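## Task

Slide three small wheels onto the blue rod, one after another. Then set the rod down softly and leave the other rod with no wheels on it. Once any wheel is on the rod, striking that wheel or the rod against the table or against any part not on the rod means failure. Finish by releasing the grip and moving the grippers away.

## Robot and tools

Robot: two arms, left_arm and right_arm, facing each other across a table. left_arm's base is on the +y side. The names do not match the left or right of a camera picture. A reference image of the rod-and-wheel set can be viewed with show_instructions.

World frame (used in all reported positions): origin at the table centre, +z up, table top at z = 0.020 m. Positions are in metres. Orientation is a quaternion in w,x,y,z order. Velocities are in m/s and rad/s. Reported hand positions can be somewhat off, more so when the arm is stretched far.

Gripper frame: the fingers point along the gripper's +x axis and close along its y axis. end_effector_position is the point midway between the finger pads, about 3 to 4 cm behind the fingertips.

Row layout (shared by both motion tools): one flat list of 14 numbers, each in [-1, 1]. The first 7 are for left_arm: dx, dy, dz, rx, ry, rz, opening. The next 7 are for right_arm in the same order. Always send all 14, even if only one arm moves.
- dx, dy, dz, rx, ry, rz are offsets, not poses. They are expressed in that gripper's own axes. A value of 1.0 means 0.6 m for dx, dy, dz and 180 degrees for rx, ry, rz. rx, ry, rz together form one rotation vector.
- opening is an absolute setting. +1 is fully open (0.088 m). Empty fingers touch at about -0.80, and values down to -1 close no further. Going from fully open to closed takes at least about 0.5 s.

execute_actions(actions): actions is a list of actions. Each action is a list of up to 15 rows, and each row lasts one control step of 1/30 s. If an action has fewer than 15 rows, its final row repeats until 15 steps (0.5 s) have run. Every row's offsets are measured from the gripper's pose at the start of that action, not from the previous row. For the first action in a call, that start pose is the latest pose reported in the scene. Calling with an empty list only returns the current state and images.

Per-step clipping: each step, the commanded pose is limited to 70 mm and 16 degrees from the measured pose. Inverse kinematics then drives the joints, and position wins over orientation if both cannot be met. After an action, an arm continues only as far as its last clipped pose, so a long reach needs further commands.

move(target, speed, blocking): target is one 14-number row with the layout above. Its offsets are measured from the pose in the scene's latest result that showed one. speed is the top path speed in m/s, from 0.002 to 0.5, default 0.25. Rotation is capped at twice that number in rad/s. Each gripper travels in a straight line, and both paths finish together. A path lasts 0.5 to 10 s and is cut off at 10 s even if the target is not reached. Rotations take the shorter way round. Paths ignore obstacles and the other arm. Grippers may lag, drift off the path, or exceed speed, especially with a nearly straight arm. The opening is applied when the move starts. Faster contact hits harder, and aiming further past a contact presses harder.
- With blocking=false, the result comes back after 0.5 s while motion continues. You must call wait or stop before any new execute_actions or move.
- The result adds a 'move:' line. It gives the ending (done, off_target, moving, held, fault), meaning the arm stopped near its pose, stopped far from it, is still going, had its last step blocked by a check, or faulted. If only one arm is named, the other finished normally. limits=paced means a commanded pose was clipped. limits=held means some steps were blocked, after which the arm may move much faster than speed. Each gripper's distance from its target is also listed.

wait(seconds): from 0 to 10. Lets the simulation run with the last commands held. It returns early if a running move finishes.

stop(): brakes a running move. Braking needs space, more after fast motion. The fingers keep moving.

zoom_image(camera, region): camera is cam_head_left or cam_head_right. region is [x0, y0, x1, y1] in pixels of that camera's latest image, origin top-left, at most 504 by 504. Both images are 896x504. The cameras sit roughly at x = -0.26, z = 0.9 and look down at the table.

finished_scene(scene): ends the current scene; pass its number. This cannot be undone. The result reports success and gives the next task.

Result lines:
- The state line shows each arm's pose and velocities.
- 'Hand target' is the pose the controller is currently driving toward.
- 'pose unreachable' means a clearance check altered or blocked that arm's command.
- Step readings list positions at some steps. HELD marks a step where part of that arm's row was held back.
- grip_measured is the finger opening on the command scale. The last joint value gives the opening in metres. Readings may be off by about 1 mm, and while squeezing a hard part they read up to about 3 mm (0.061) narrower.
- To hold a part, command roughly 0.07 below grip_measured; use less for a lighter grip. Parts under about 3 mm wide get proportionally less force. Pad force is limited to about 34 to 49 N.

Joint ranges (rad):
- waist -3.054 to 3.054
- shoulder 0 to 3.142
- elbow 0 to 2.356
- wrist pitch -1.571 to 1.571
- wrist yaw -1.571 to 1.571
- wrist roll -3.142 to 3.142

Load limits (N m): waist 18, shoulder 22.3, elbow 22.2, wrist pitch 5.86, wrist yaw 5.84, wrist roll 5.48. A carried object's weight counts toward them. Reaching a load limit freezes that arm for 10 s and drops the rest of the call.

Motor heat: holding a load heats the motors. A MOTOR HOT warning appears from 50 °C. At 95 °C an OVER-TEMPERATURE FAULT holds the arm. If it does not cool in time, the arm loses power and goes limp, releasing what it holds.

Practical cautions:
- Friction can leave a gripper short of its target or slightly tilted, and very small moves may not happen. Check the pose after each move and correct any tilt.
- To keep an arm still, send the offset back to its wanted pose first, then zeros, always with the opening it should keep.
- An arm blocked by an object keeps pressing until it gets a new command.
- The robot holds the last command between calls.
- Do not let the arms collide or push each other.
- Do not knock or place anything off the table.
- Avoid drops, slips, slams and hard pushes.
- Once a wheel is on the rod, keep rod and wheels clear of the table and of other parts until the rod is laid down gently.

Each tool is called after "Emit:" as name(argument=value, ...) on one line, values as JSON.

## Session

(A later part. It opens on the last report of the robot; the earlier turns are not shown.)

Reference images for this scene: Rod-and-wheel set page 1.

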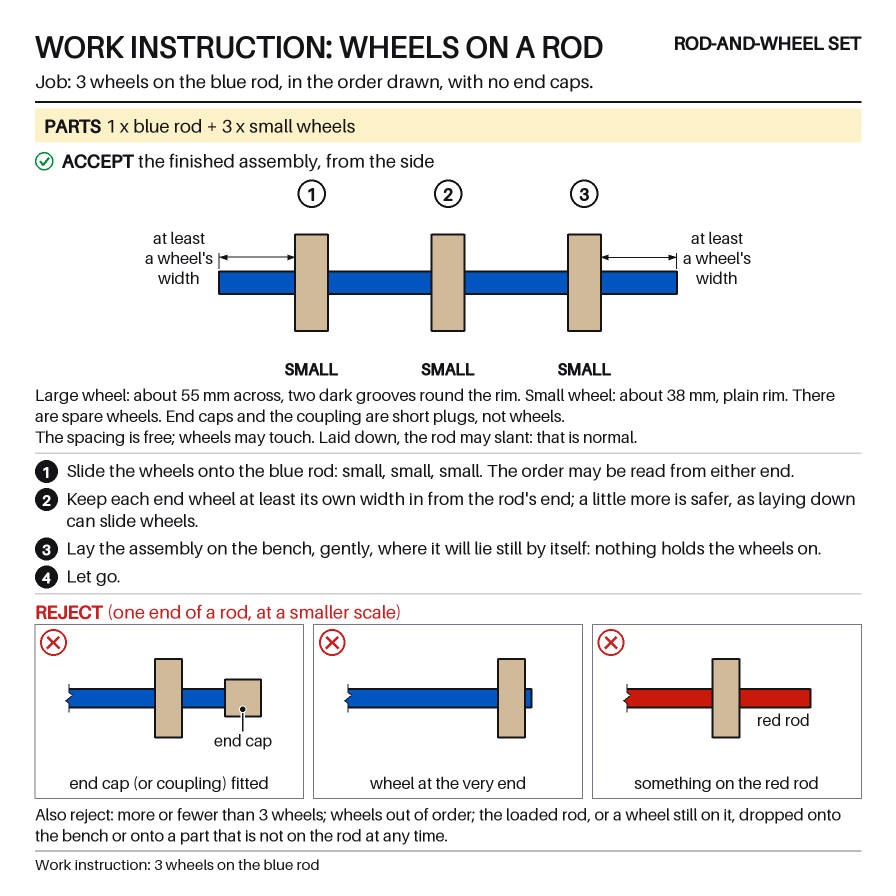

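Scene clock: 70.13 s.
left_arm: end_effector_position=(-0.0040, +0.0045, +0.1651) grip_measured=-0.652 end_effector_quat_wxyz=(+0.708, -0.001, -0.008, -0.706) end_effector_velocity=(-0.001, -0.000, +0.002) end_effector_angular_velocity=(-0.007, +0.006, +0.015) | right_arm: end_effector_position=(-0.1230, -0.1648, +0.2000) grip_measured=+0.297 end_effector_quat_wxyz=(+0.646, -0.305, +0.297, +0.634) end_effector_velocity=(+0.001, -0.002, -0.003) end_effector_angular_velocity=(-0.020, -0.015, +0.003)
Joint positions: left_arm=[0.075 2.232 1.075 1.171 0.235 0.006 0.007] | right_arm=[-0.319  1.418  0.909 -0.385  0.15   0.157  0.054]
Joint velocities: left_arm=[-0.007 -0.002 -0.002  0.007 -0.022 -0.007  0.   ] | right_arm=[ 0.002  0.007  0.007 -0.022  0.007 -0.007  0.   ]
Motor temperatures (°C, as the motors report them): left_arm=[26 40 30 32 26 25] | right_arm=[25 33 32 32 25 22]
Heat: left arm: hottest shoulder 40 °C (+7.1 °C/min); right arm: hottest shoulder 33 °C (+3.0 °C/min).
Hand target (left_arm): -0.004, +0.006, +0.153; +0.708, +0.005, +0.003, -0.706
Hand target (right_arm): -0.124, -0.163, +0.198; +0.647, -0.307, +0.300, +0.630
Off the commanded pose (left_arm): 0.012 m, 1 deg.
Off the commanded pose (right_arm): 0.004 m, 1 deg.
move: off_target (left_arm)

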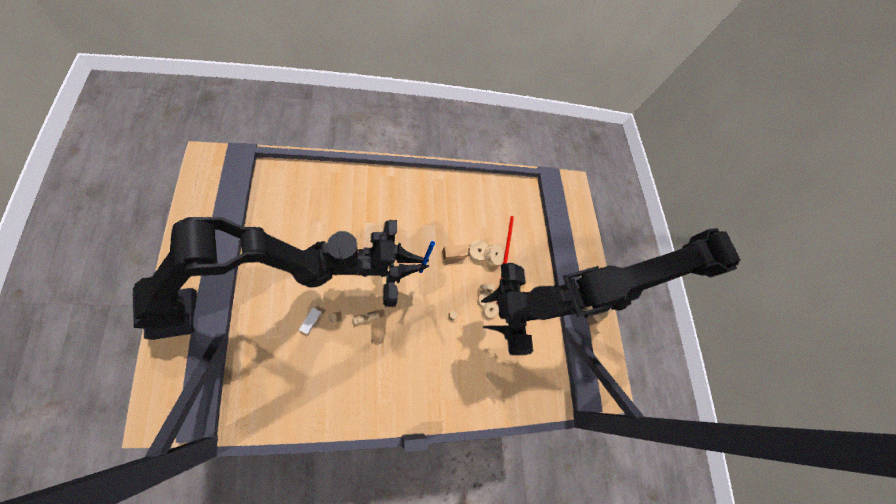

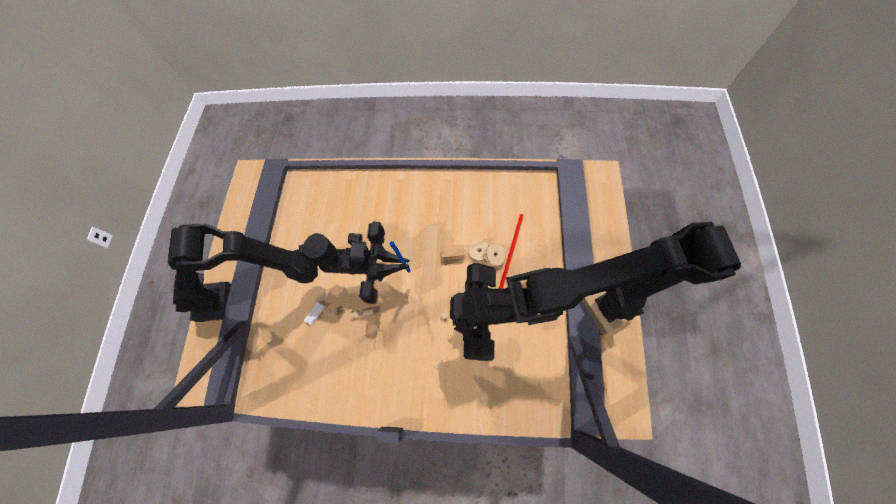

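Emit:
move(target=[0,0,0,0,0,0,-0.76,0.075,-0.05,-0.195,0,0,0,0.3])

Emit:
zoom_image(camera="cam_head_left", region=[450,265,550,345])

Emit:
zoom_image(camera="cam_head_right", region=[450,265,550,345])

Scene clock: 75.30 s.
left_arm: end_effector_position=(-0.0040, +0.0045, +0.1650) grip_measured=-0.652 end_effector_quat_wxyz=(+0.708, -0.001, -0.008, -0.706) end_effector_velocity=(-0.003, +0.000, -0.004) end_effector_angular_velocity=(+0.012, +0.025, -0.010) | right_arm: end_effector_position=(-0.0934, -0.2223, +0.0979) grip_measured=+0.297 end_effector_quat_wxyz=(+0.651, -0.297, +0.293, +0.635) end_effector_velocity=(-0.001, -0.001, -0.002) end_effector_angular_velocity=(+0.005, +0.013, +0.012)
Joint positions: left_arm=[0.075 2.233 1.075 1.171 0.235 0.006 0.007] | right_arm=[-0.401  1.389  0.404  0.119  0.104  0.098  0.054]
Joint velocities: left_arm=[-0.002  0.002 -0.002 -0.007  0.007 -0.022 -0.   ] | right_arm=[-0.007  0.002 -0.012  0.022 -0.022 -0.007 -0.   ]
Motor temperatures (°C, as the motors report them): left_arm=[26 41 30 32 26 25] | right_arm=[25 33 33 32 25 22]
Heat: left arm: hottest shoulder 41 °C (+8.1 °C/min); right arm: hottest shoulder 33 °C (+2.0 °C/min).
Hand target (left_arm): -0.004, +0.005, +0.165; +0.708, -0.001, -0.008, -0.706
Hand target (right_arm): -0.093, -0.227, +0.091; +0.646, -0.305, +0.297, +0.634
Off the commanded pose (left_arm): 0.000 m, 0 deg.
Off the commanded pose (right_arm): 0.008 m, 1 deg.
move: done

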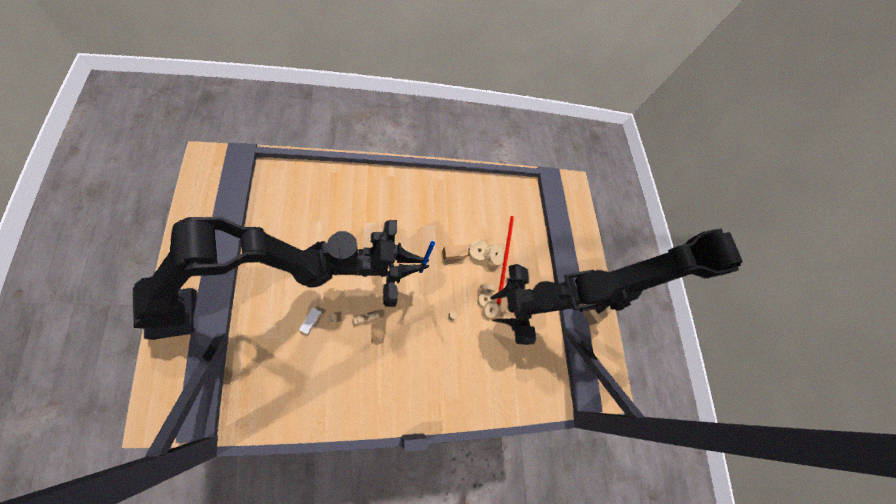

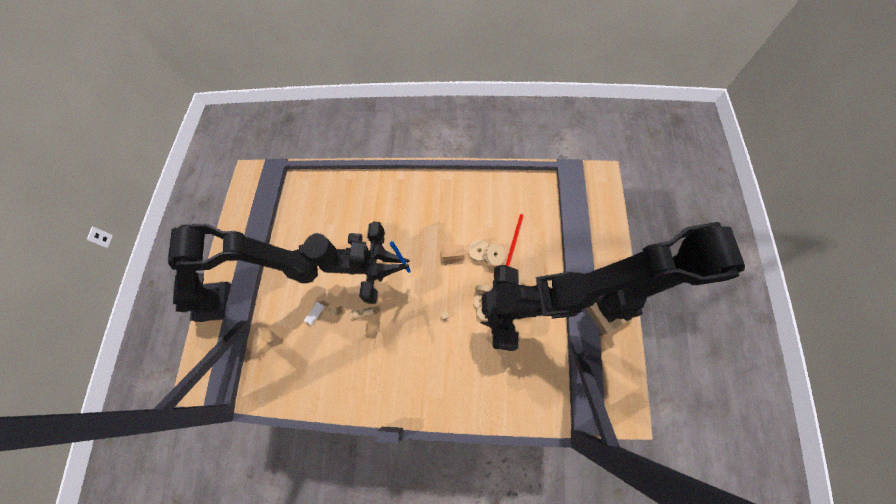

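Region (450, 265, 550, 345) of cam_head_left's 896x504 image, scaled by 5.040, with more detail than that image has; it fills the top 403 rows of this view, and the rest is white.

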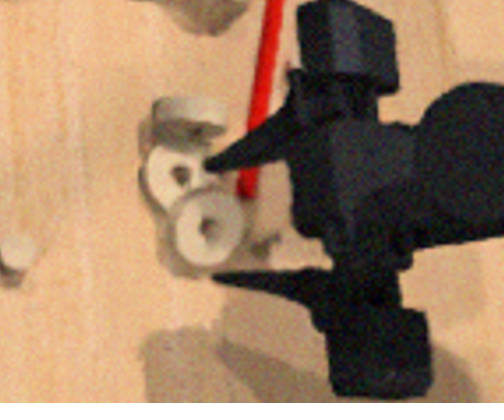

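Region (450, 265, 550, 345) of cam_head_right's 896x504 image, scaled by 5.040, with more detail than that image has; it fills the top 403 rows of this view, and the rest is white.

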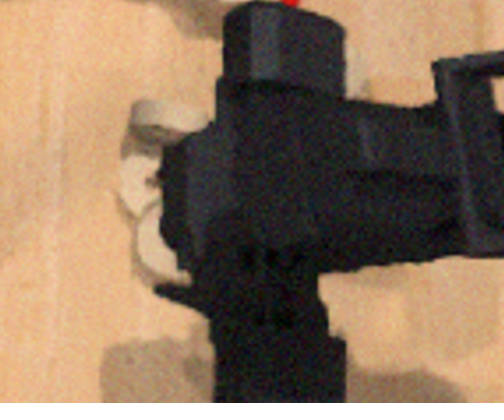

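Emit:
move(target=[0,0,0,0,0,0,-0.76,0.04,0.004,-0.042,0,0.005,0,0.3], speed=0.06)

Emit:
move(target=[0,0,0,0,0,0,-0.76,0,0.06,0,0,0,0,0.3], speed=0.04)

Emit:
zoom_image(camera="cam_head_left", region=[450,265,550,345])

Scene clock: 79.83 s.
left_arm: end_effector_position=(-0.0040, +0.0045, +0.1650) grip_measured=-0.652 end_effector_quat_wxyz=(+0.708, -0.001, -0.008, -0.706) end_effector_velocity=(+0.002, +0.000, -0.004) end_effector_angular_velocity=(+0.012, -0.004, +0.020) | right_arm: end_effector_position=(-0.0963, -0.2211, +0.0700) grip_measured=+0.297 end_effector_quat_wxyz=(+0.649, -0.296, +0.291, +0.638) end_effector_velocity=(+0.001, +0.002, -0.002) end_effector_angular_velocity=(+0.011, +0.002, +0.003)
Joint positions: left_arm=[0.075 2.233 1.075 1.171 0.235 0.006 0.007] | right_arm=[-0.392  1.531  0.352  0.317  0.103  0.102  0.054]
Joint velocities: left_arm=[-0.002  0.002 -0.002 -0.007 -0.022  0.007 -0.   ] | right_arm=[-0.007  0.017 -0.007  0.037 -0.007 -0.007 -0.   ]
Motor temperatures (°C, as the motors report them): left_arm=[26 41 30 33 26 25] | right_arm=[25 32 32 32 25 22]
Heat: left arm: hottest shoulder 41 °C (+8.0 °C/min); right arm: hottest shoulder 32 °C (+1.0 °C/min).
Hand target (left_arm): -0.004, +0.005, +0.165; +0.708, -0.001, -0.008, -0.706
Hand target (right_arm): -0.096, -0.226, +0.064; +0.648, -0.302, +0.298, +0.633
Off the commanded pose (left_arm): 0.000 m, 0 deg.
Off the commanded pose (right_arm): 0.008 m, 1 deg.
move: done

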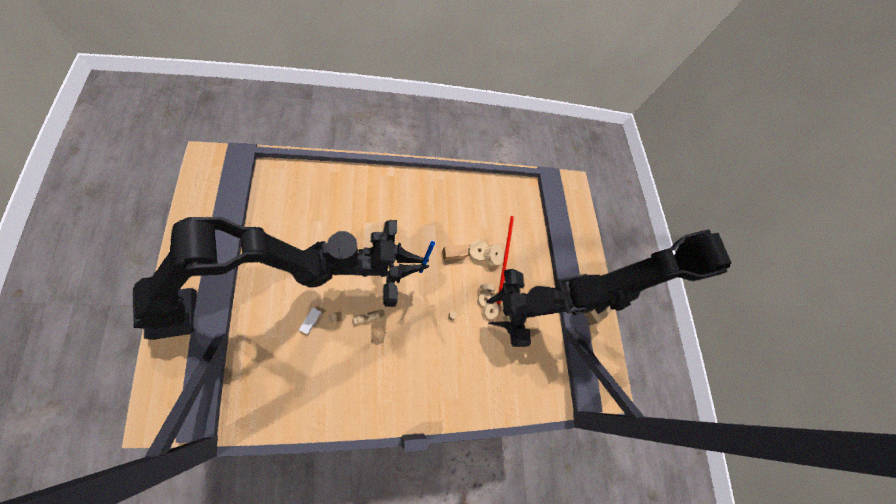

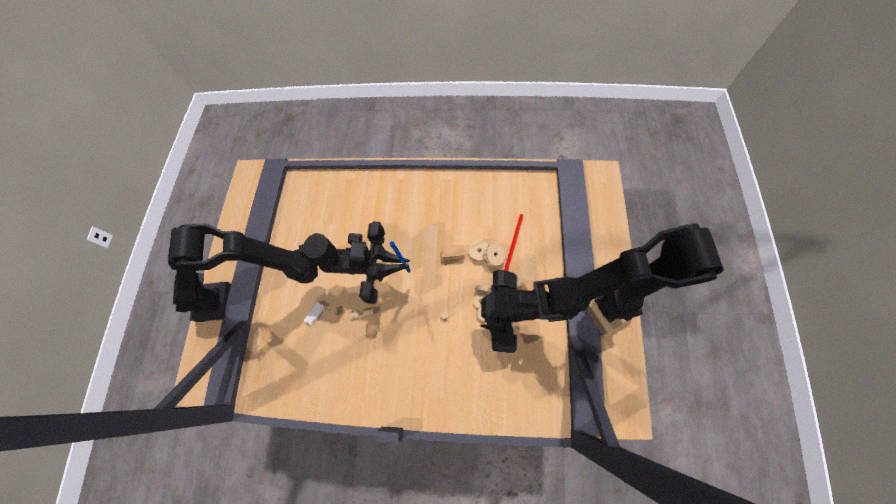

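Scene clock: 81.07 s.
left_arm: end_effector_position=(-0.0040, +0.0045, +0.1650) grip_measured=-0.652 end_effector_quat_wxyz=(+0.708, -0.001, -0.008, -0.706) end_effector_velocity=(+0.002, +0.000, -0.001) end_effector_angular_velocity=(-0.002, +0.007, +0.019) | right_arm: end_effector_position=(-0.1314, -0.2215, +0.0715) grip_measured=+0.297 end_effector_quat_wxyz=(+0.647, -0.294, +0.289, +0.641) end_effector_velocity=(-0.005, +0.001, +0.001) end_effector_angular_velocity=(+0.005, +0.003, +0.022)
Joint positions: left_arm=[0.075 2.233 1.075 1.171 0.235 0.006 0.007] | right_arm=[-0.228  1.551  0.38   0.297  0.204  0.223  0.054]
Joint velocities: left_arm=[-0.002  0.002 -0.002  0.007 -0.022 -0.007 -0.   ] | right_arm=[ 0.012  0.002  0.002  0.007 -0.007 -0.007 -0.   ]
Motor temperatures (°C, as the motors report them): left_arm=[26 41 30 33 26 25] | right_arm=[25 32 32 32 25 22]
Heat: left arm: hottest shoulder 41 °C (+8.1 °C/min); right arm: hottest shoulder 32 °C (+1.0 °C/min).
Hand target (left_arm): -0.004, +0.005, +0.165; +0.708, -0.001, -0.008, -0.706
Hand target (right_arm): -0.132, -0.220, +0.070; +0.649, -0.295, +0.291, +0.638
Off the commanded pose (left_arm): 0.000 m, 0 deg.
Off the commanded pose (right_arm): 0.002 m, 1 deg.
move: done

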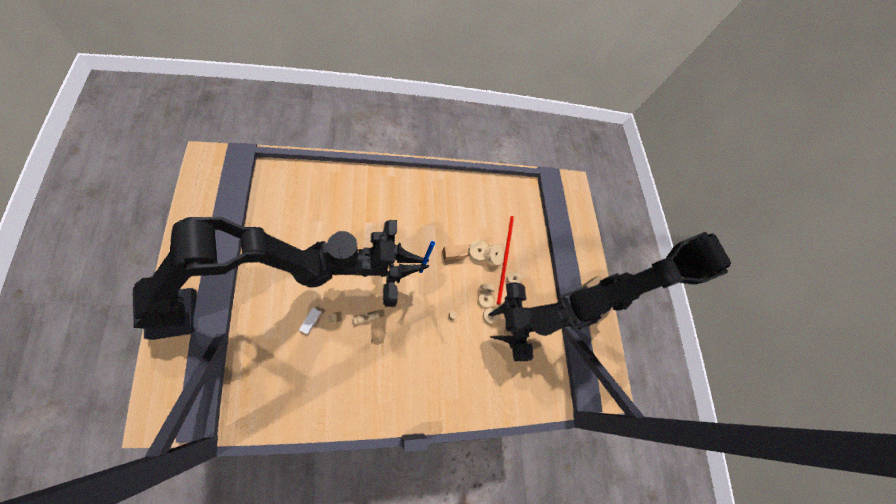

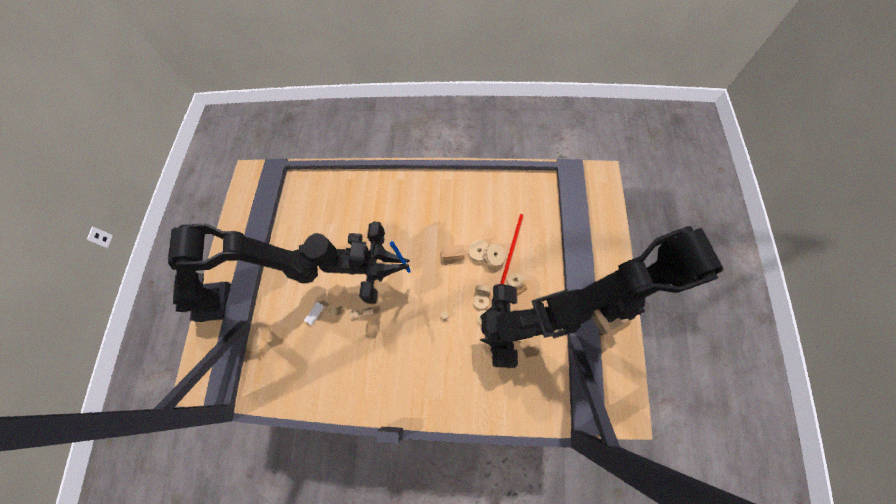

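Region (450, 265, 550, 345) of cam_head_left's 896x504 image, scaled by 5.040, with more detail than that image has; it fills the top 403 rows of this view, and the rest is white.

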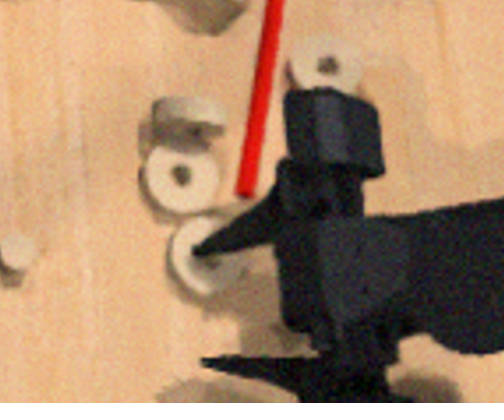

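Emit:
move(target=[0,0,0,0,0,0,-0.76,-0.024,-0.033,-0.026,0,0,0,0.3], speed=0.06)

Emit:
move(target=[0,0,0,0,0,0,-0.76,0.023,0,-0.029,0,0.005,0,0.3], speed=0.04)

Emit:
zoom_image(camera="cam_head_left", region=[450,265,550,345])

Scene clock: 86.43 s.
left_arm: end_effector_position=(-0.0040, +0.0045, +0.1650) grip_measured=-0.652 end_effector_quat_wxyz=(+0.708, -0.001, -0.008, -0.706) end_effector_velocity=(+0.005, +0.001, -0.001) end_effector_angular_velocity=(+0.007, +0.009, +0.024) | right_arm: end_effector_position=(-0.1128, -0.2394, +0.0728) grip_measured=+0.297 end_effector_quat_wxyz=(+0.650, -0.291, +0.289, +0.640) end_effector_velocity=(+0.002, -0.003, +0.001) end_effector_angular_velocity=(+0.001, +0.001, +0.003)
Joint positions: left_arm=[0.075 2.233 1.075 1.171 0.235 0.006 0.007] | right_arm=[-0.292  1.452  0.295  0.296  0.168  0.179  0.054]
Joint velocities: left_arm=[ 0.002 -0.002 -0.002 -0.007 -0.022 -0.007 -0.   ] | right_arm=[-0.007 -0.022 -0.012 -0.007 -0.007 -0.007 -0.   ]
Motor temperatures (°C, as the motors report them): left_arm=[26 42 30 33 26 25] | right_arm=[25 32 32 32 25 22]
Heat: left arm: hottest shoulder 42 °C (+8.0 °C/min); right arm: hottest shoulder 32 °C (+0.0 °C/min).
Hand target (left_arm): -0.004, +0.005, +0.165; +0.708, -0.001, -0.008, -0.706
Hand target (right_arm): -0.112, -0.243, +0.072; +0.647, -0.294, +0.289, +0.641
Off the commanded pose (left_arm): 0.000 m, 0 deg.
Off the commanded pose (right_arm): 0.004 m, 0 deg.
move: done

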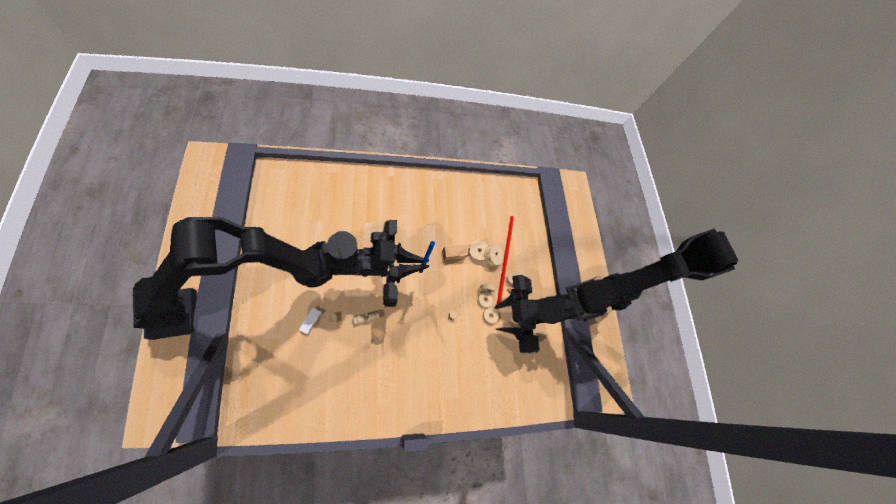

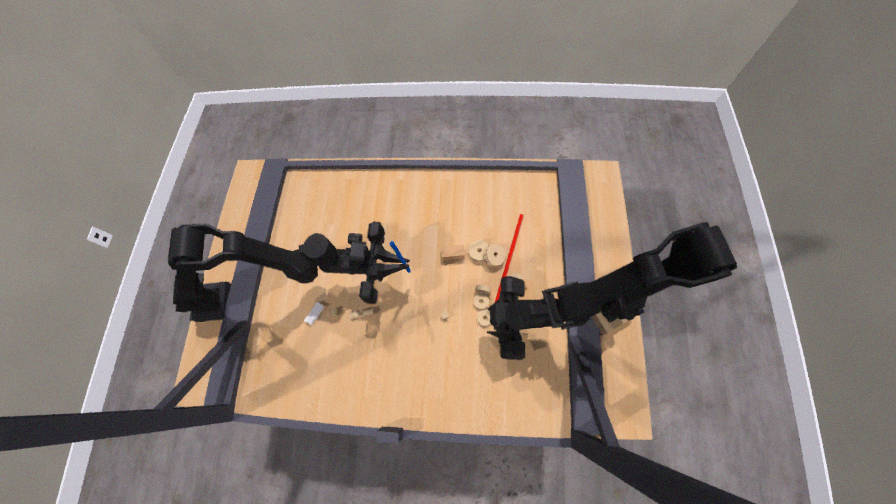

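Scene clock: 87.27 s.
left_arm: end_effector_position=(-0.0040, +0.0045, +0.1650) grip_measured=-0.652 end_effector_quat_wxyz=(+0.708, -0.001, -0.008, -0.706) end_effector_velocity=(-0.001, +0.001, -0.004) end_effector_angular_velocity=(+0.021, +0.013, +0.005) | right_arm: end_effector_position=(-0.1137, -0.2334, +0.0639) grip_measured=+0.297 end_effector_quat_wxyz=(+0.654, -0.280, +0.281, +0.644) end_effector_velocity=(+0.001, -0.001, -0.003) end_effector_angular_velocity=(+0.008, -0.009, +0.003)
Joint positions: left_arm=[0.075 2.233 1.075 1.171 0.235 0.006 0.007] | right_arm=[-0.292  1.54   0.277  0.431  0.171  0.179  0.054]
Joint velocities: left_arm=[-0.002 -0.007 -0.007 -0.022 -0.007 -0.007 -0.   ] | right_arm=[ 0.002  0.017 -0.012  0.037  0.007 -0.007 -0.   ]
Motor temperatures (°C, as the motors report them): left_arm=[26 42 30 33 26 25] | right_arm=[25 32 32 32 25 22]
Heat: left arm: hottest shoulder 42 °C (+8.1 °C/min); right arm: hottest shoulder 32 °C (+0.0 °C/min).
Hand target (left_arm): -0.004, +0.005, +0.165; +0.708, -0.001, -0.008, -0.706
Hand target (right_arm): -0.113, -0.244, +0.052; +0.648, -0.296, +0.294, +0.638
Off the commanded pose (left_arm): 0.000 m, 0 deg.
Off the commanded pose (right_arm): 0.016 m, 3 deg.
move: off_target (right_arm)

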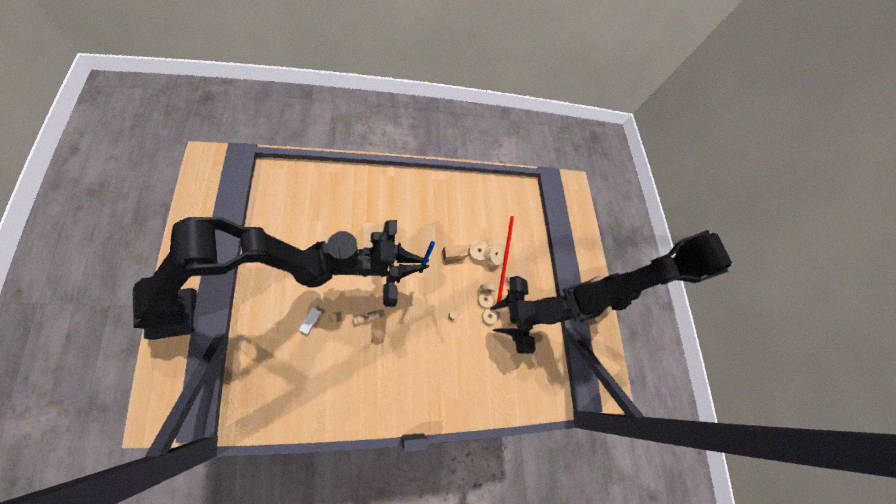

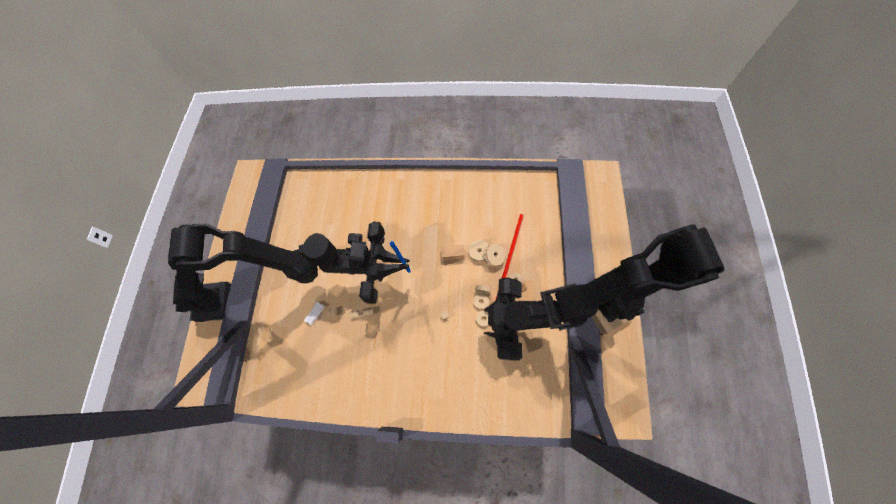

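Region (450, 265, 550, 345) of cam_head_left's 896x504 image, scaled by 5.040, with more detail than that image has; it fills the top 403 rows of this view, and the rest is white.

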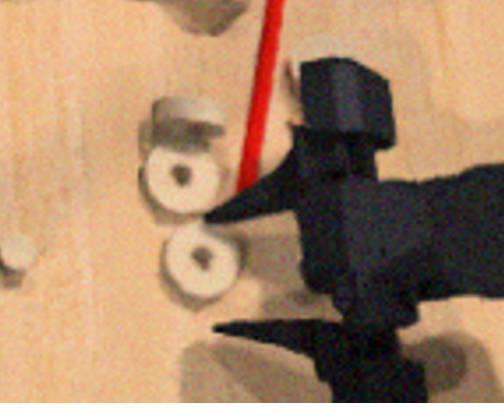

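Emit:
move(target=[0,0,0,0,0,0,-0.76,0.03,0,0,0,0.02,0,0.3], speed=0.04)

Emit:
zoom_image(camera="cam_head_left", region=[450,265,550,345])

Scene clock: 91.13 s.
left_arm: end_effector_position=(-0.0040, +0.0045, +0.1650) grip_measured=-0.652 end_effector_quat_wxyz=(+0.708, -0.001, -0.008, -0.706) end_effector_velocity=(+0.003, -0.000, +0.004) end_effector_angular_velocity=(-0.012, +0.005, +0.010) | right_arm: end_effector_position=(-0.1130, -0.2134, +0.0640) grip_measured=+0.297 end_effector_quat_wxyz=(+0.657, -0.281, +0.286, +0.638) end_effector_velocity=(+0.001, +0.001, -0.001) end_effector_angular_velocity=(-0.013, -0.002, +0.003)
Joint positions: left_arm=[0.075 2.233 1.075 1.171 0.235 0.006 0.007] | right_arm=[-0.312  1.61   0.361  0.408  0.164  0.175  0.054]
Joint velocities: left_arm=[ 0.002 -0.002  0.002  0.007 -0.007 -0.007 -0.001] | right_arm=[-0.007  0.002  0.012 -0.022 -0.007 -0.007  0.   ]
Motor temperatures (°C, as the motors report them): left_arm=[26 43 30 33 26 25] | right_arm=[25 31 32 32 25 22]
Heat: left arm: hottest shoulder 43 °C (+9.1 °C/min); right arm: hottest elbow 32 °C (-1.0 °C/min).
Hand target (left_arm): -0.004, +0.005, +0.165; +0.708, -0.001, -0.008, -0.706
Hand target (right_arm): -0.113, -0.222, +0.052; +0.645, -0.300, +0.302, +0.635
Off the commanded pose (left_arm): 0.000 m, 0 deg.
Off the commanded pose (right_arm): 0.015 m, 3 deg.
move: off_target (right_arm)

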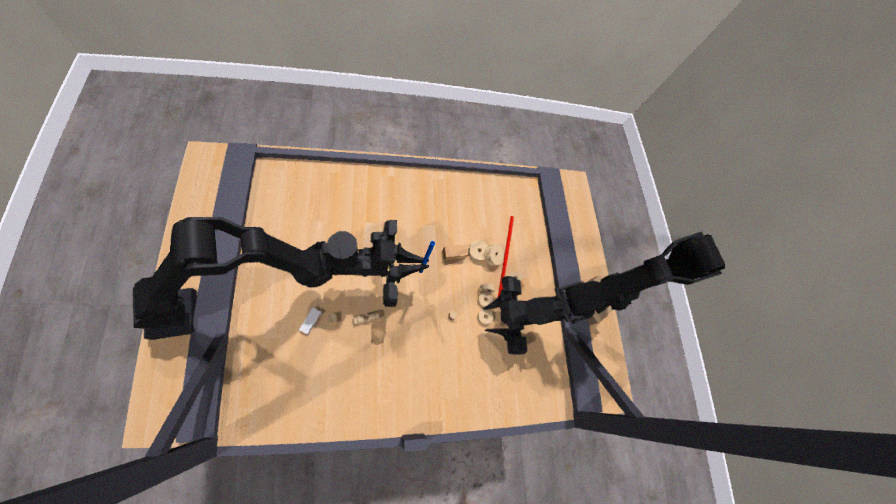

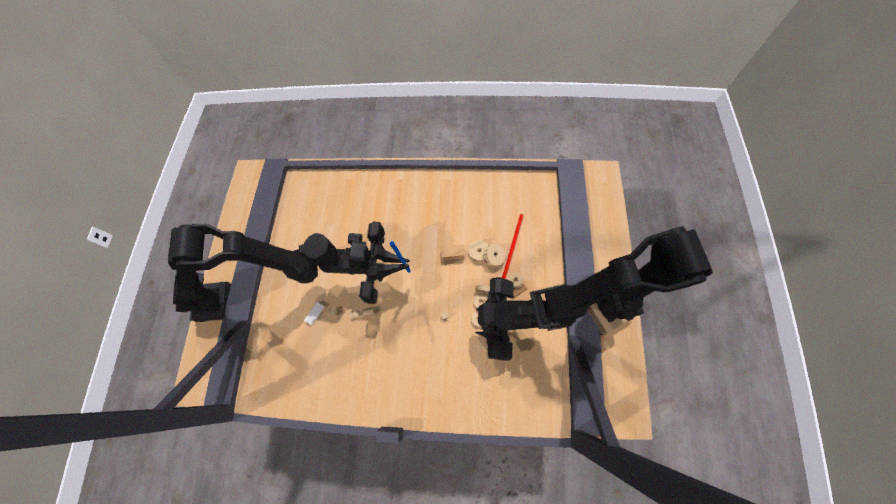

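Region (450, 265, 550, 345) of cam_head_left's 896x504 image, scaled by 5.040, with more detail than that image has; it fills the top 403 rows of this view, and the rest is white.

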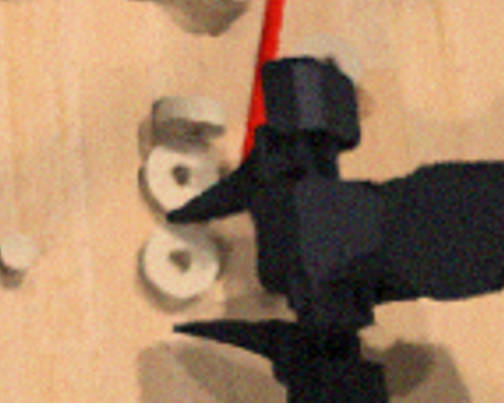

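Emit:
move(target=[0,0,0,0,0,0,-0.76,0.008,0.035,-0.008,0,0.01,0,0.3], speed=0.04)

Emit:
zoom_image(camera="cam_head_left", region=[450,265,550,345])

Scene clock: 94.70 s.
left_arm: end_effector_position=(-0.0040, +0.0045, +0.1650) grip_measured=-0.652 end_effector_quat_wxyz=(+0.708, -0.001, -0.008, -0.706) end_effector_velocity=(-0.003, +0.000, +0.001) end_effector_angular_velocity=(+0.002, +0.008, -0.010) | right_arm: end_effector_position=(-0.1321, -0.2084, +0.0658) grip_measured=+0.298 end_effector_quat_wxyz=(+0.658, -0.281, +0.287, +0.638) end_effector_velocity=(-0.004, +0.001, +0.000) end_effector_angular_velocity=(-0.004, -0.000, +0.018)
Joint positions: left_arm=[0.075 2.233 1.075 1.171 0.235 0.006 0.007] | right_arm=[-0.231  1.634  0.403  0.378  0.22   0.239  0.054]
Joint velocities: left_arm=[-0.002 -0.007 -0.002 -0.007  0.007 -0.007 -0.   ] | right_arm=[ 0.007  0.002  0.007 -0.007 -0.007 -0.007 -0.   ]
Motor temperatures (°C, as the motors report them): left_arm=[26 43 30 33 26 25] | right_arm=[25 31 31 32 25 22]
Heat: left arm: hottest shoulder 43 °C (+9.0 °C/min); right arm: hottest wrist pitch 32 °C (-1.0 °C/min).
Hand target (left_arm): -0.004, +0.005, +0.165; +0.708, -0.001, -0.008, -0.706
Hand target (right_arm): -0.134, -0.213, +0.058; +0.652, -0.291, +0.297, +0.634
Off the commanded pose (left_arm): 0.000 m, 0 deg.
Off the commanded pose (right_arm): 0.010 m, 2 deg.
move: off_target (right_arm)

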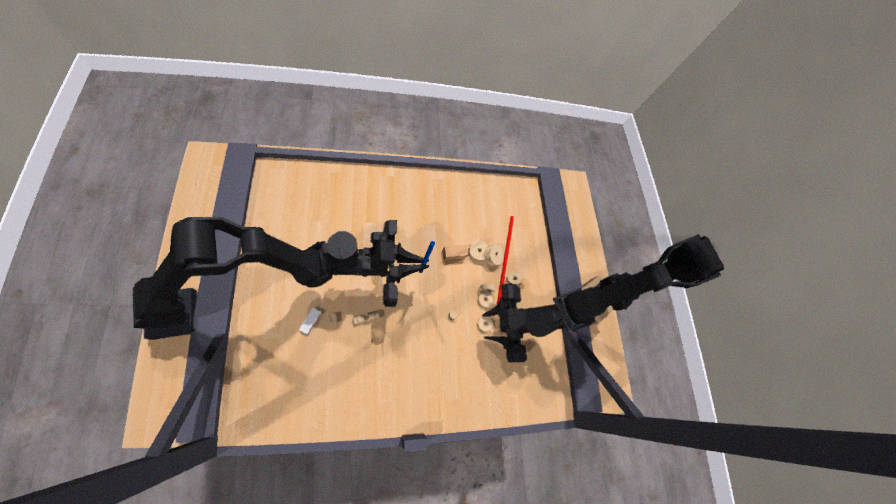

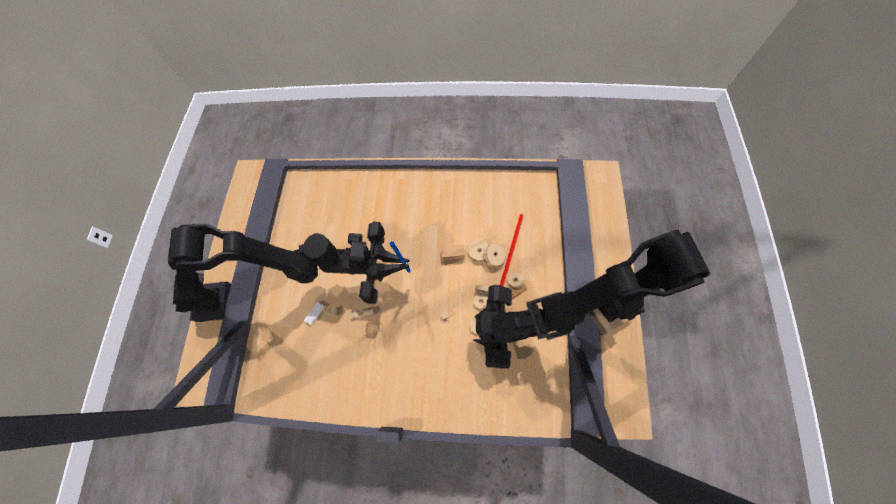

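Region (450, 265, 550, 345) of cam_head_left's 896x504 image, scaled by 5.040, with more detail than that image has; it fills the top 403 rows of this view, and the rest is white.

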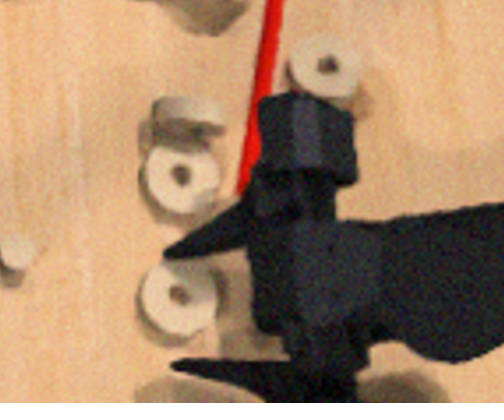

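Emit:
move(target=[0,0,0,0,0,0,-0.76,-0.005,-0.017,0,0,0,0,0.3], speed=0.04)

Emit:
move(target=[0,0,0,0,0,0,-0.76,0.022,0,-0.024,0,0.01,0,0.3], speed=0.04)

Emit:
zoom_image(camera="cam_head_left", region=[450,265,550,345])

Scene clock: 100.17 s.
left_arm: end_effector_position=(-0.0040, +0.0045, +0.1650) grip_measured=-0.652 end_effector_quat_wxyz=(+0.708, -0.001, -0.008, -0.706) end_effector_velocity=(-0.000, +0.000, +0.001) end_effector_angular_velocity=(+0.002, +0.008, +0.005) | right_arm: end_effector_position=(-0.1229, -0.2078, +0.0681) grip_measured=+0.298 end_effector_quat_wxyz=(+0.660, -0.278, +0.286, +0.636) end_effector_velocity=(+0.003, -0.002, +0.000) end_effector_angular_velocity=(-0.004, -0.000, -0.002)
Joint positions: left_arm=[0.075 2.233 1.075 1.171 0.235 0.006 0.007] | right_arm=[-0.269  1.616  0.396  0.377  0.2    0.215  0.054]
Joint velocities: left_arm=[-0.002 -0.007 -0.002 -0.007 -0.007 -0.007 -0.   ] | right_arm=[-0.012 -0.012 -0.007 -0.007 -0.007 -0.007 -0.   ]
Motor temperatures (°C, as the motors report them): left_arm=[26 43 30 33 26 25] | right_arm=[25 31 31 31 25 22]
Heat: left arm: hottest shoulder 43 °C (+8.1 °C/min); right arm: hottest shoulder 31 °C (-2.0 °C/min).
Hand target (left_arm): -0.004, +0.005, +0.165; +0.708, -0.001, -0.008, -0.706
Hand target (right_arm): -0.122, -0.211, +0.068; +0.658, -0.281, +0.286, +0.638
Off the commanded pose (left_arm): 0.000 m, 0 deg.
Off the commanded pose (right_arm): 0.003 m, 0 deg.
move: done

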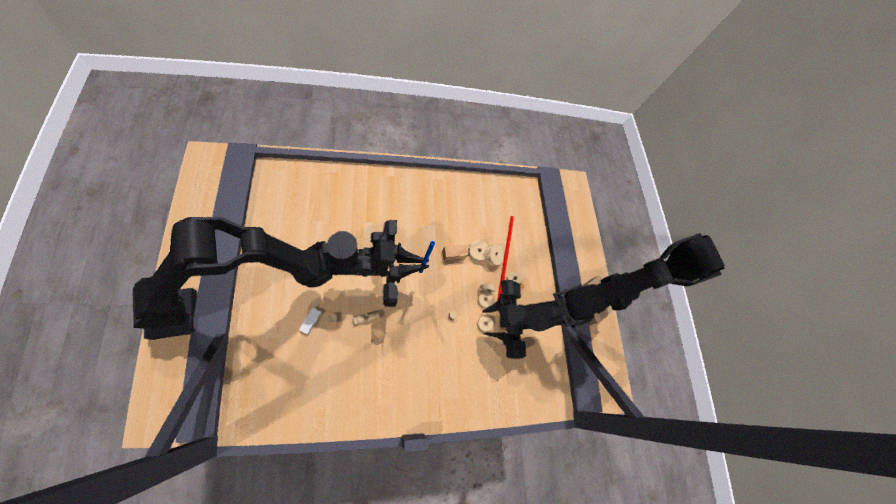

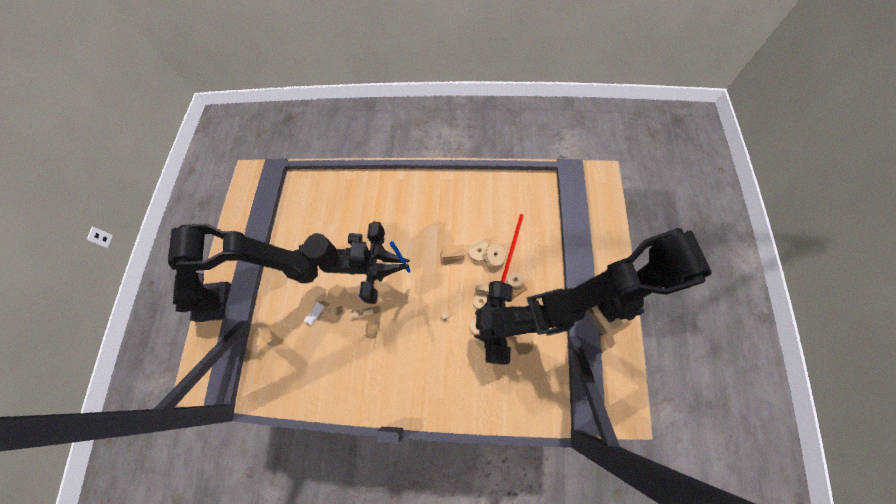

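Scene clock: 101.00 s.
left_arm: end_effector_position=(-0.0040, +0.0045, +0.1650) grip_measured=-0.652 end_effector_quat_wxyz=(+0.708, -0.001, -0.008, -0.706) end_effector_velocity=(+0.002, +0.000, +0.002) end_effector_angular_velocity=(-0.007, +0.006, +0.019) | right_arm: end_effector_position=(-0.1236, -0.2063, +0.0545) grip_measured=+0.298 end_effector_quat_wxyz=(+0.658, -0.284, +0.290, +0.634) end_effector_velocity=(+0.002, -0.000, -0.002) end_effector_angular_velocity=(-0.001, -0.011, -0.002)
Joint positions: left_arm=[0.075 2.233 1.075 1.171 0.235 0.006 0.007] | right_arm=[-0.269  1.692  0.396  0.439  0.198  0.215  0.054]
Joint velocities: left_arm=[-0.002 -0.002 -0.002  0.007 -0.022 -0.007 -0.   ] | right_arm=[-0.002  0.007 -0.002  0.007  0.007 -0.007  0.   ]
Motor temperatures (°C, as the motors report them): left_arm=[26 43 30 33 26 25] | right_arm=[25 31 31 31 25 22]
Heat: left arm: hottest shoulder 43 °C (+8.1 °C/min); right arm: hottest shoulder 31 °C (-2.0 °C/min).
Hand target (left_arm): -0.004, +0.005, +0.165; +0.708, -0.001, -0.008, -0.706
Hand target (right_arm): -0.123, -0.209, +0.049; +0.656, -0.288, +0.297, +0.632
Off the commanded pose (left_arm): 0.000 m, 0 deg.
Off the commanded pose (right_arm): 0.007 m, 1 deg.
move: done

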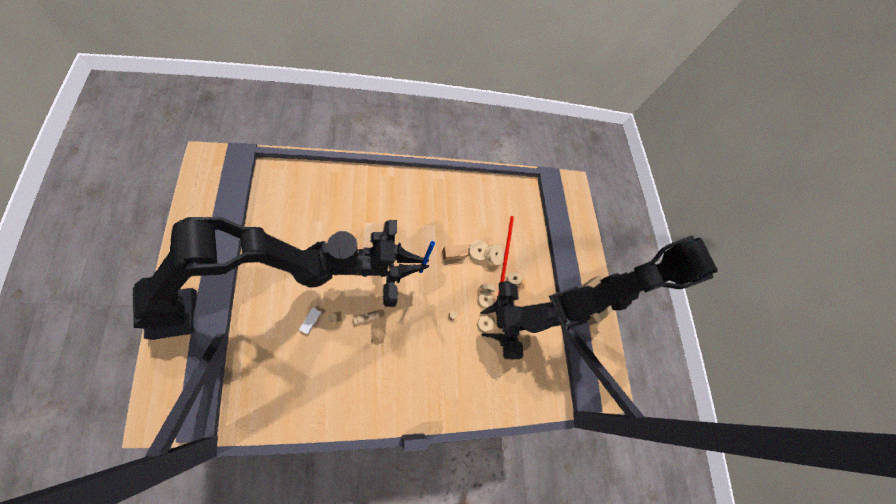

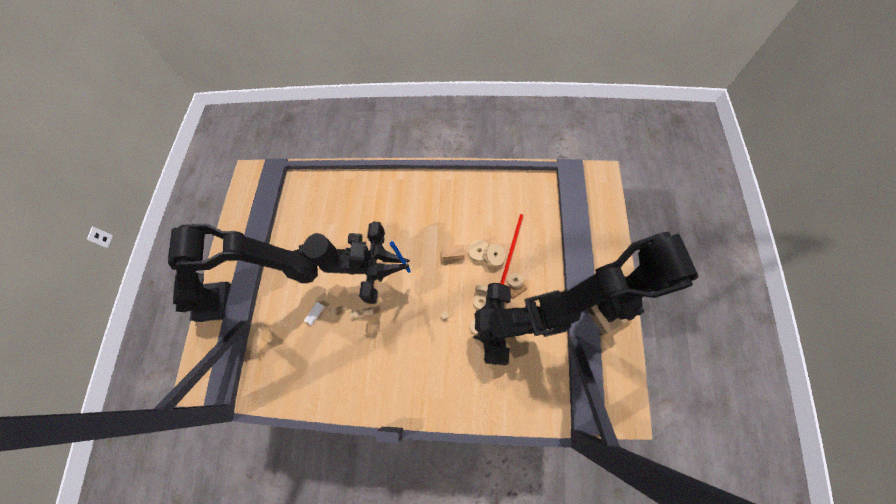

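Region (450, 265, 550, 345) of cam_head_left's 896x504 image, scaled by 5.040, with more detail than that image has; it fills the top 403 rows of this view, and the rest is white.

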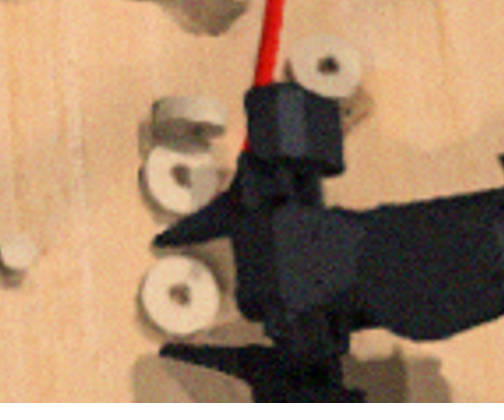

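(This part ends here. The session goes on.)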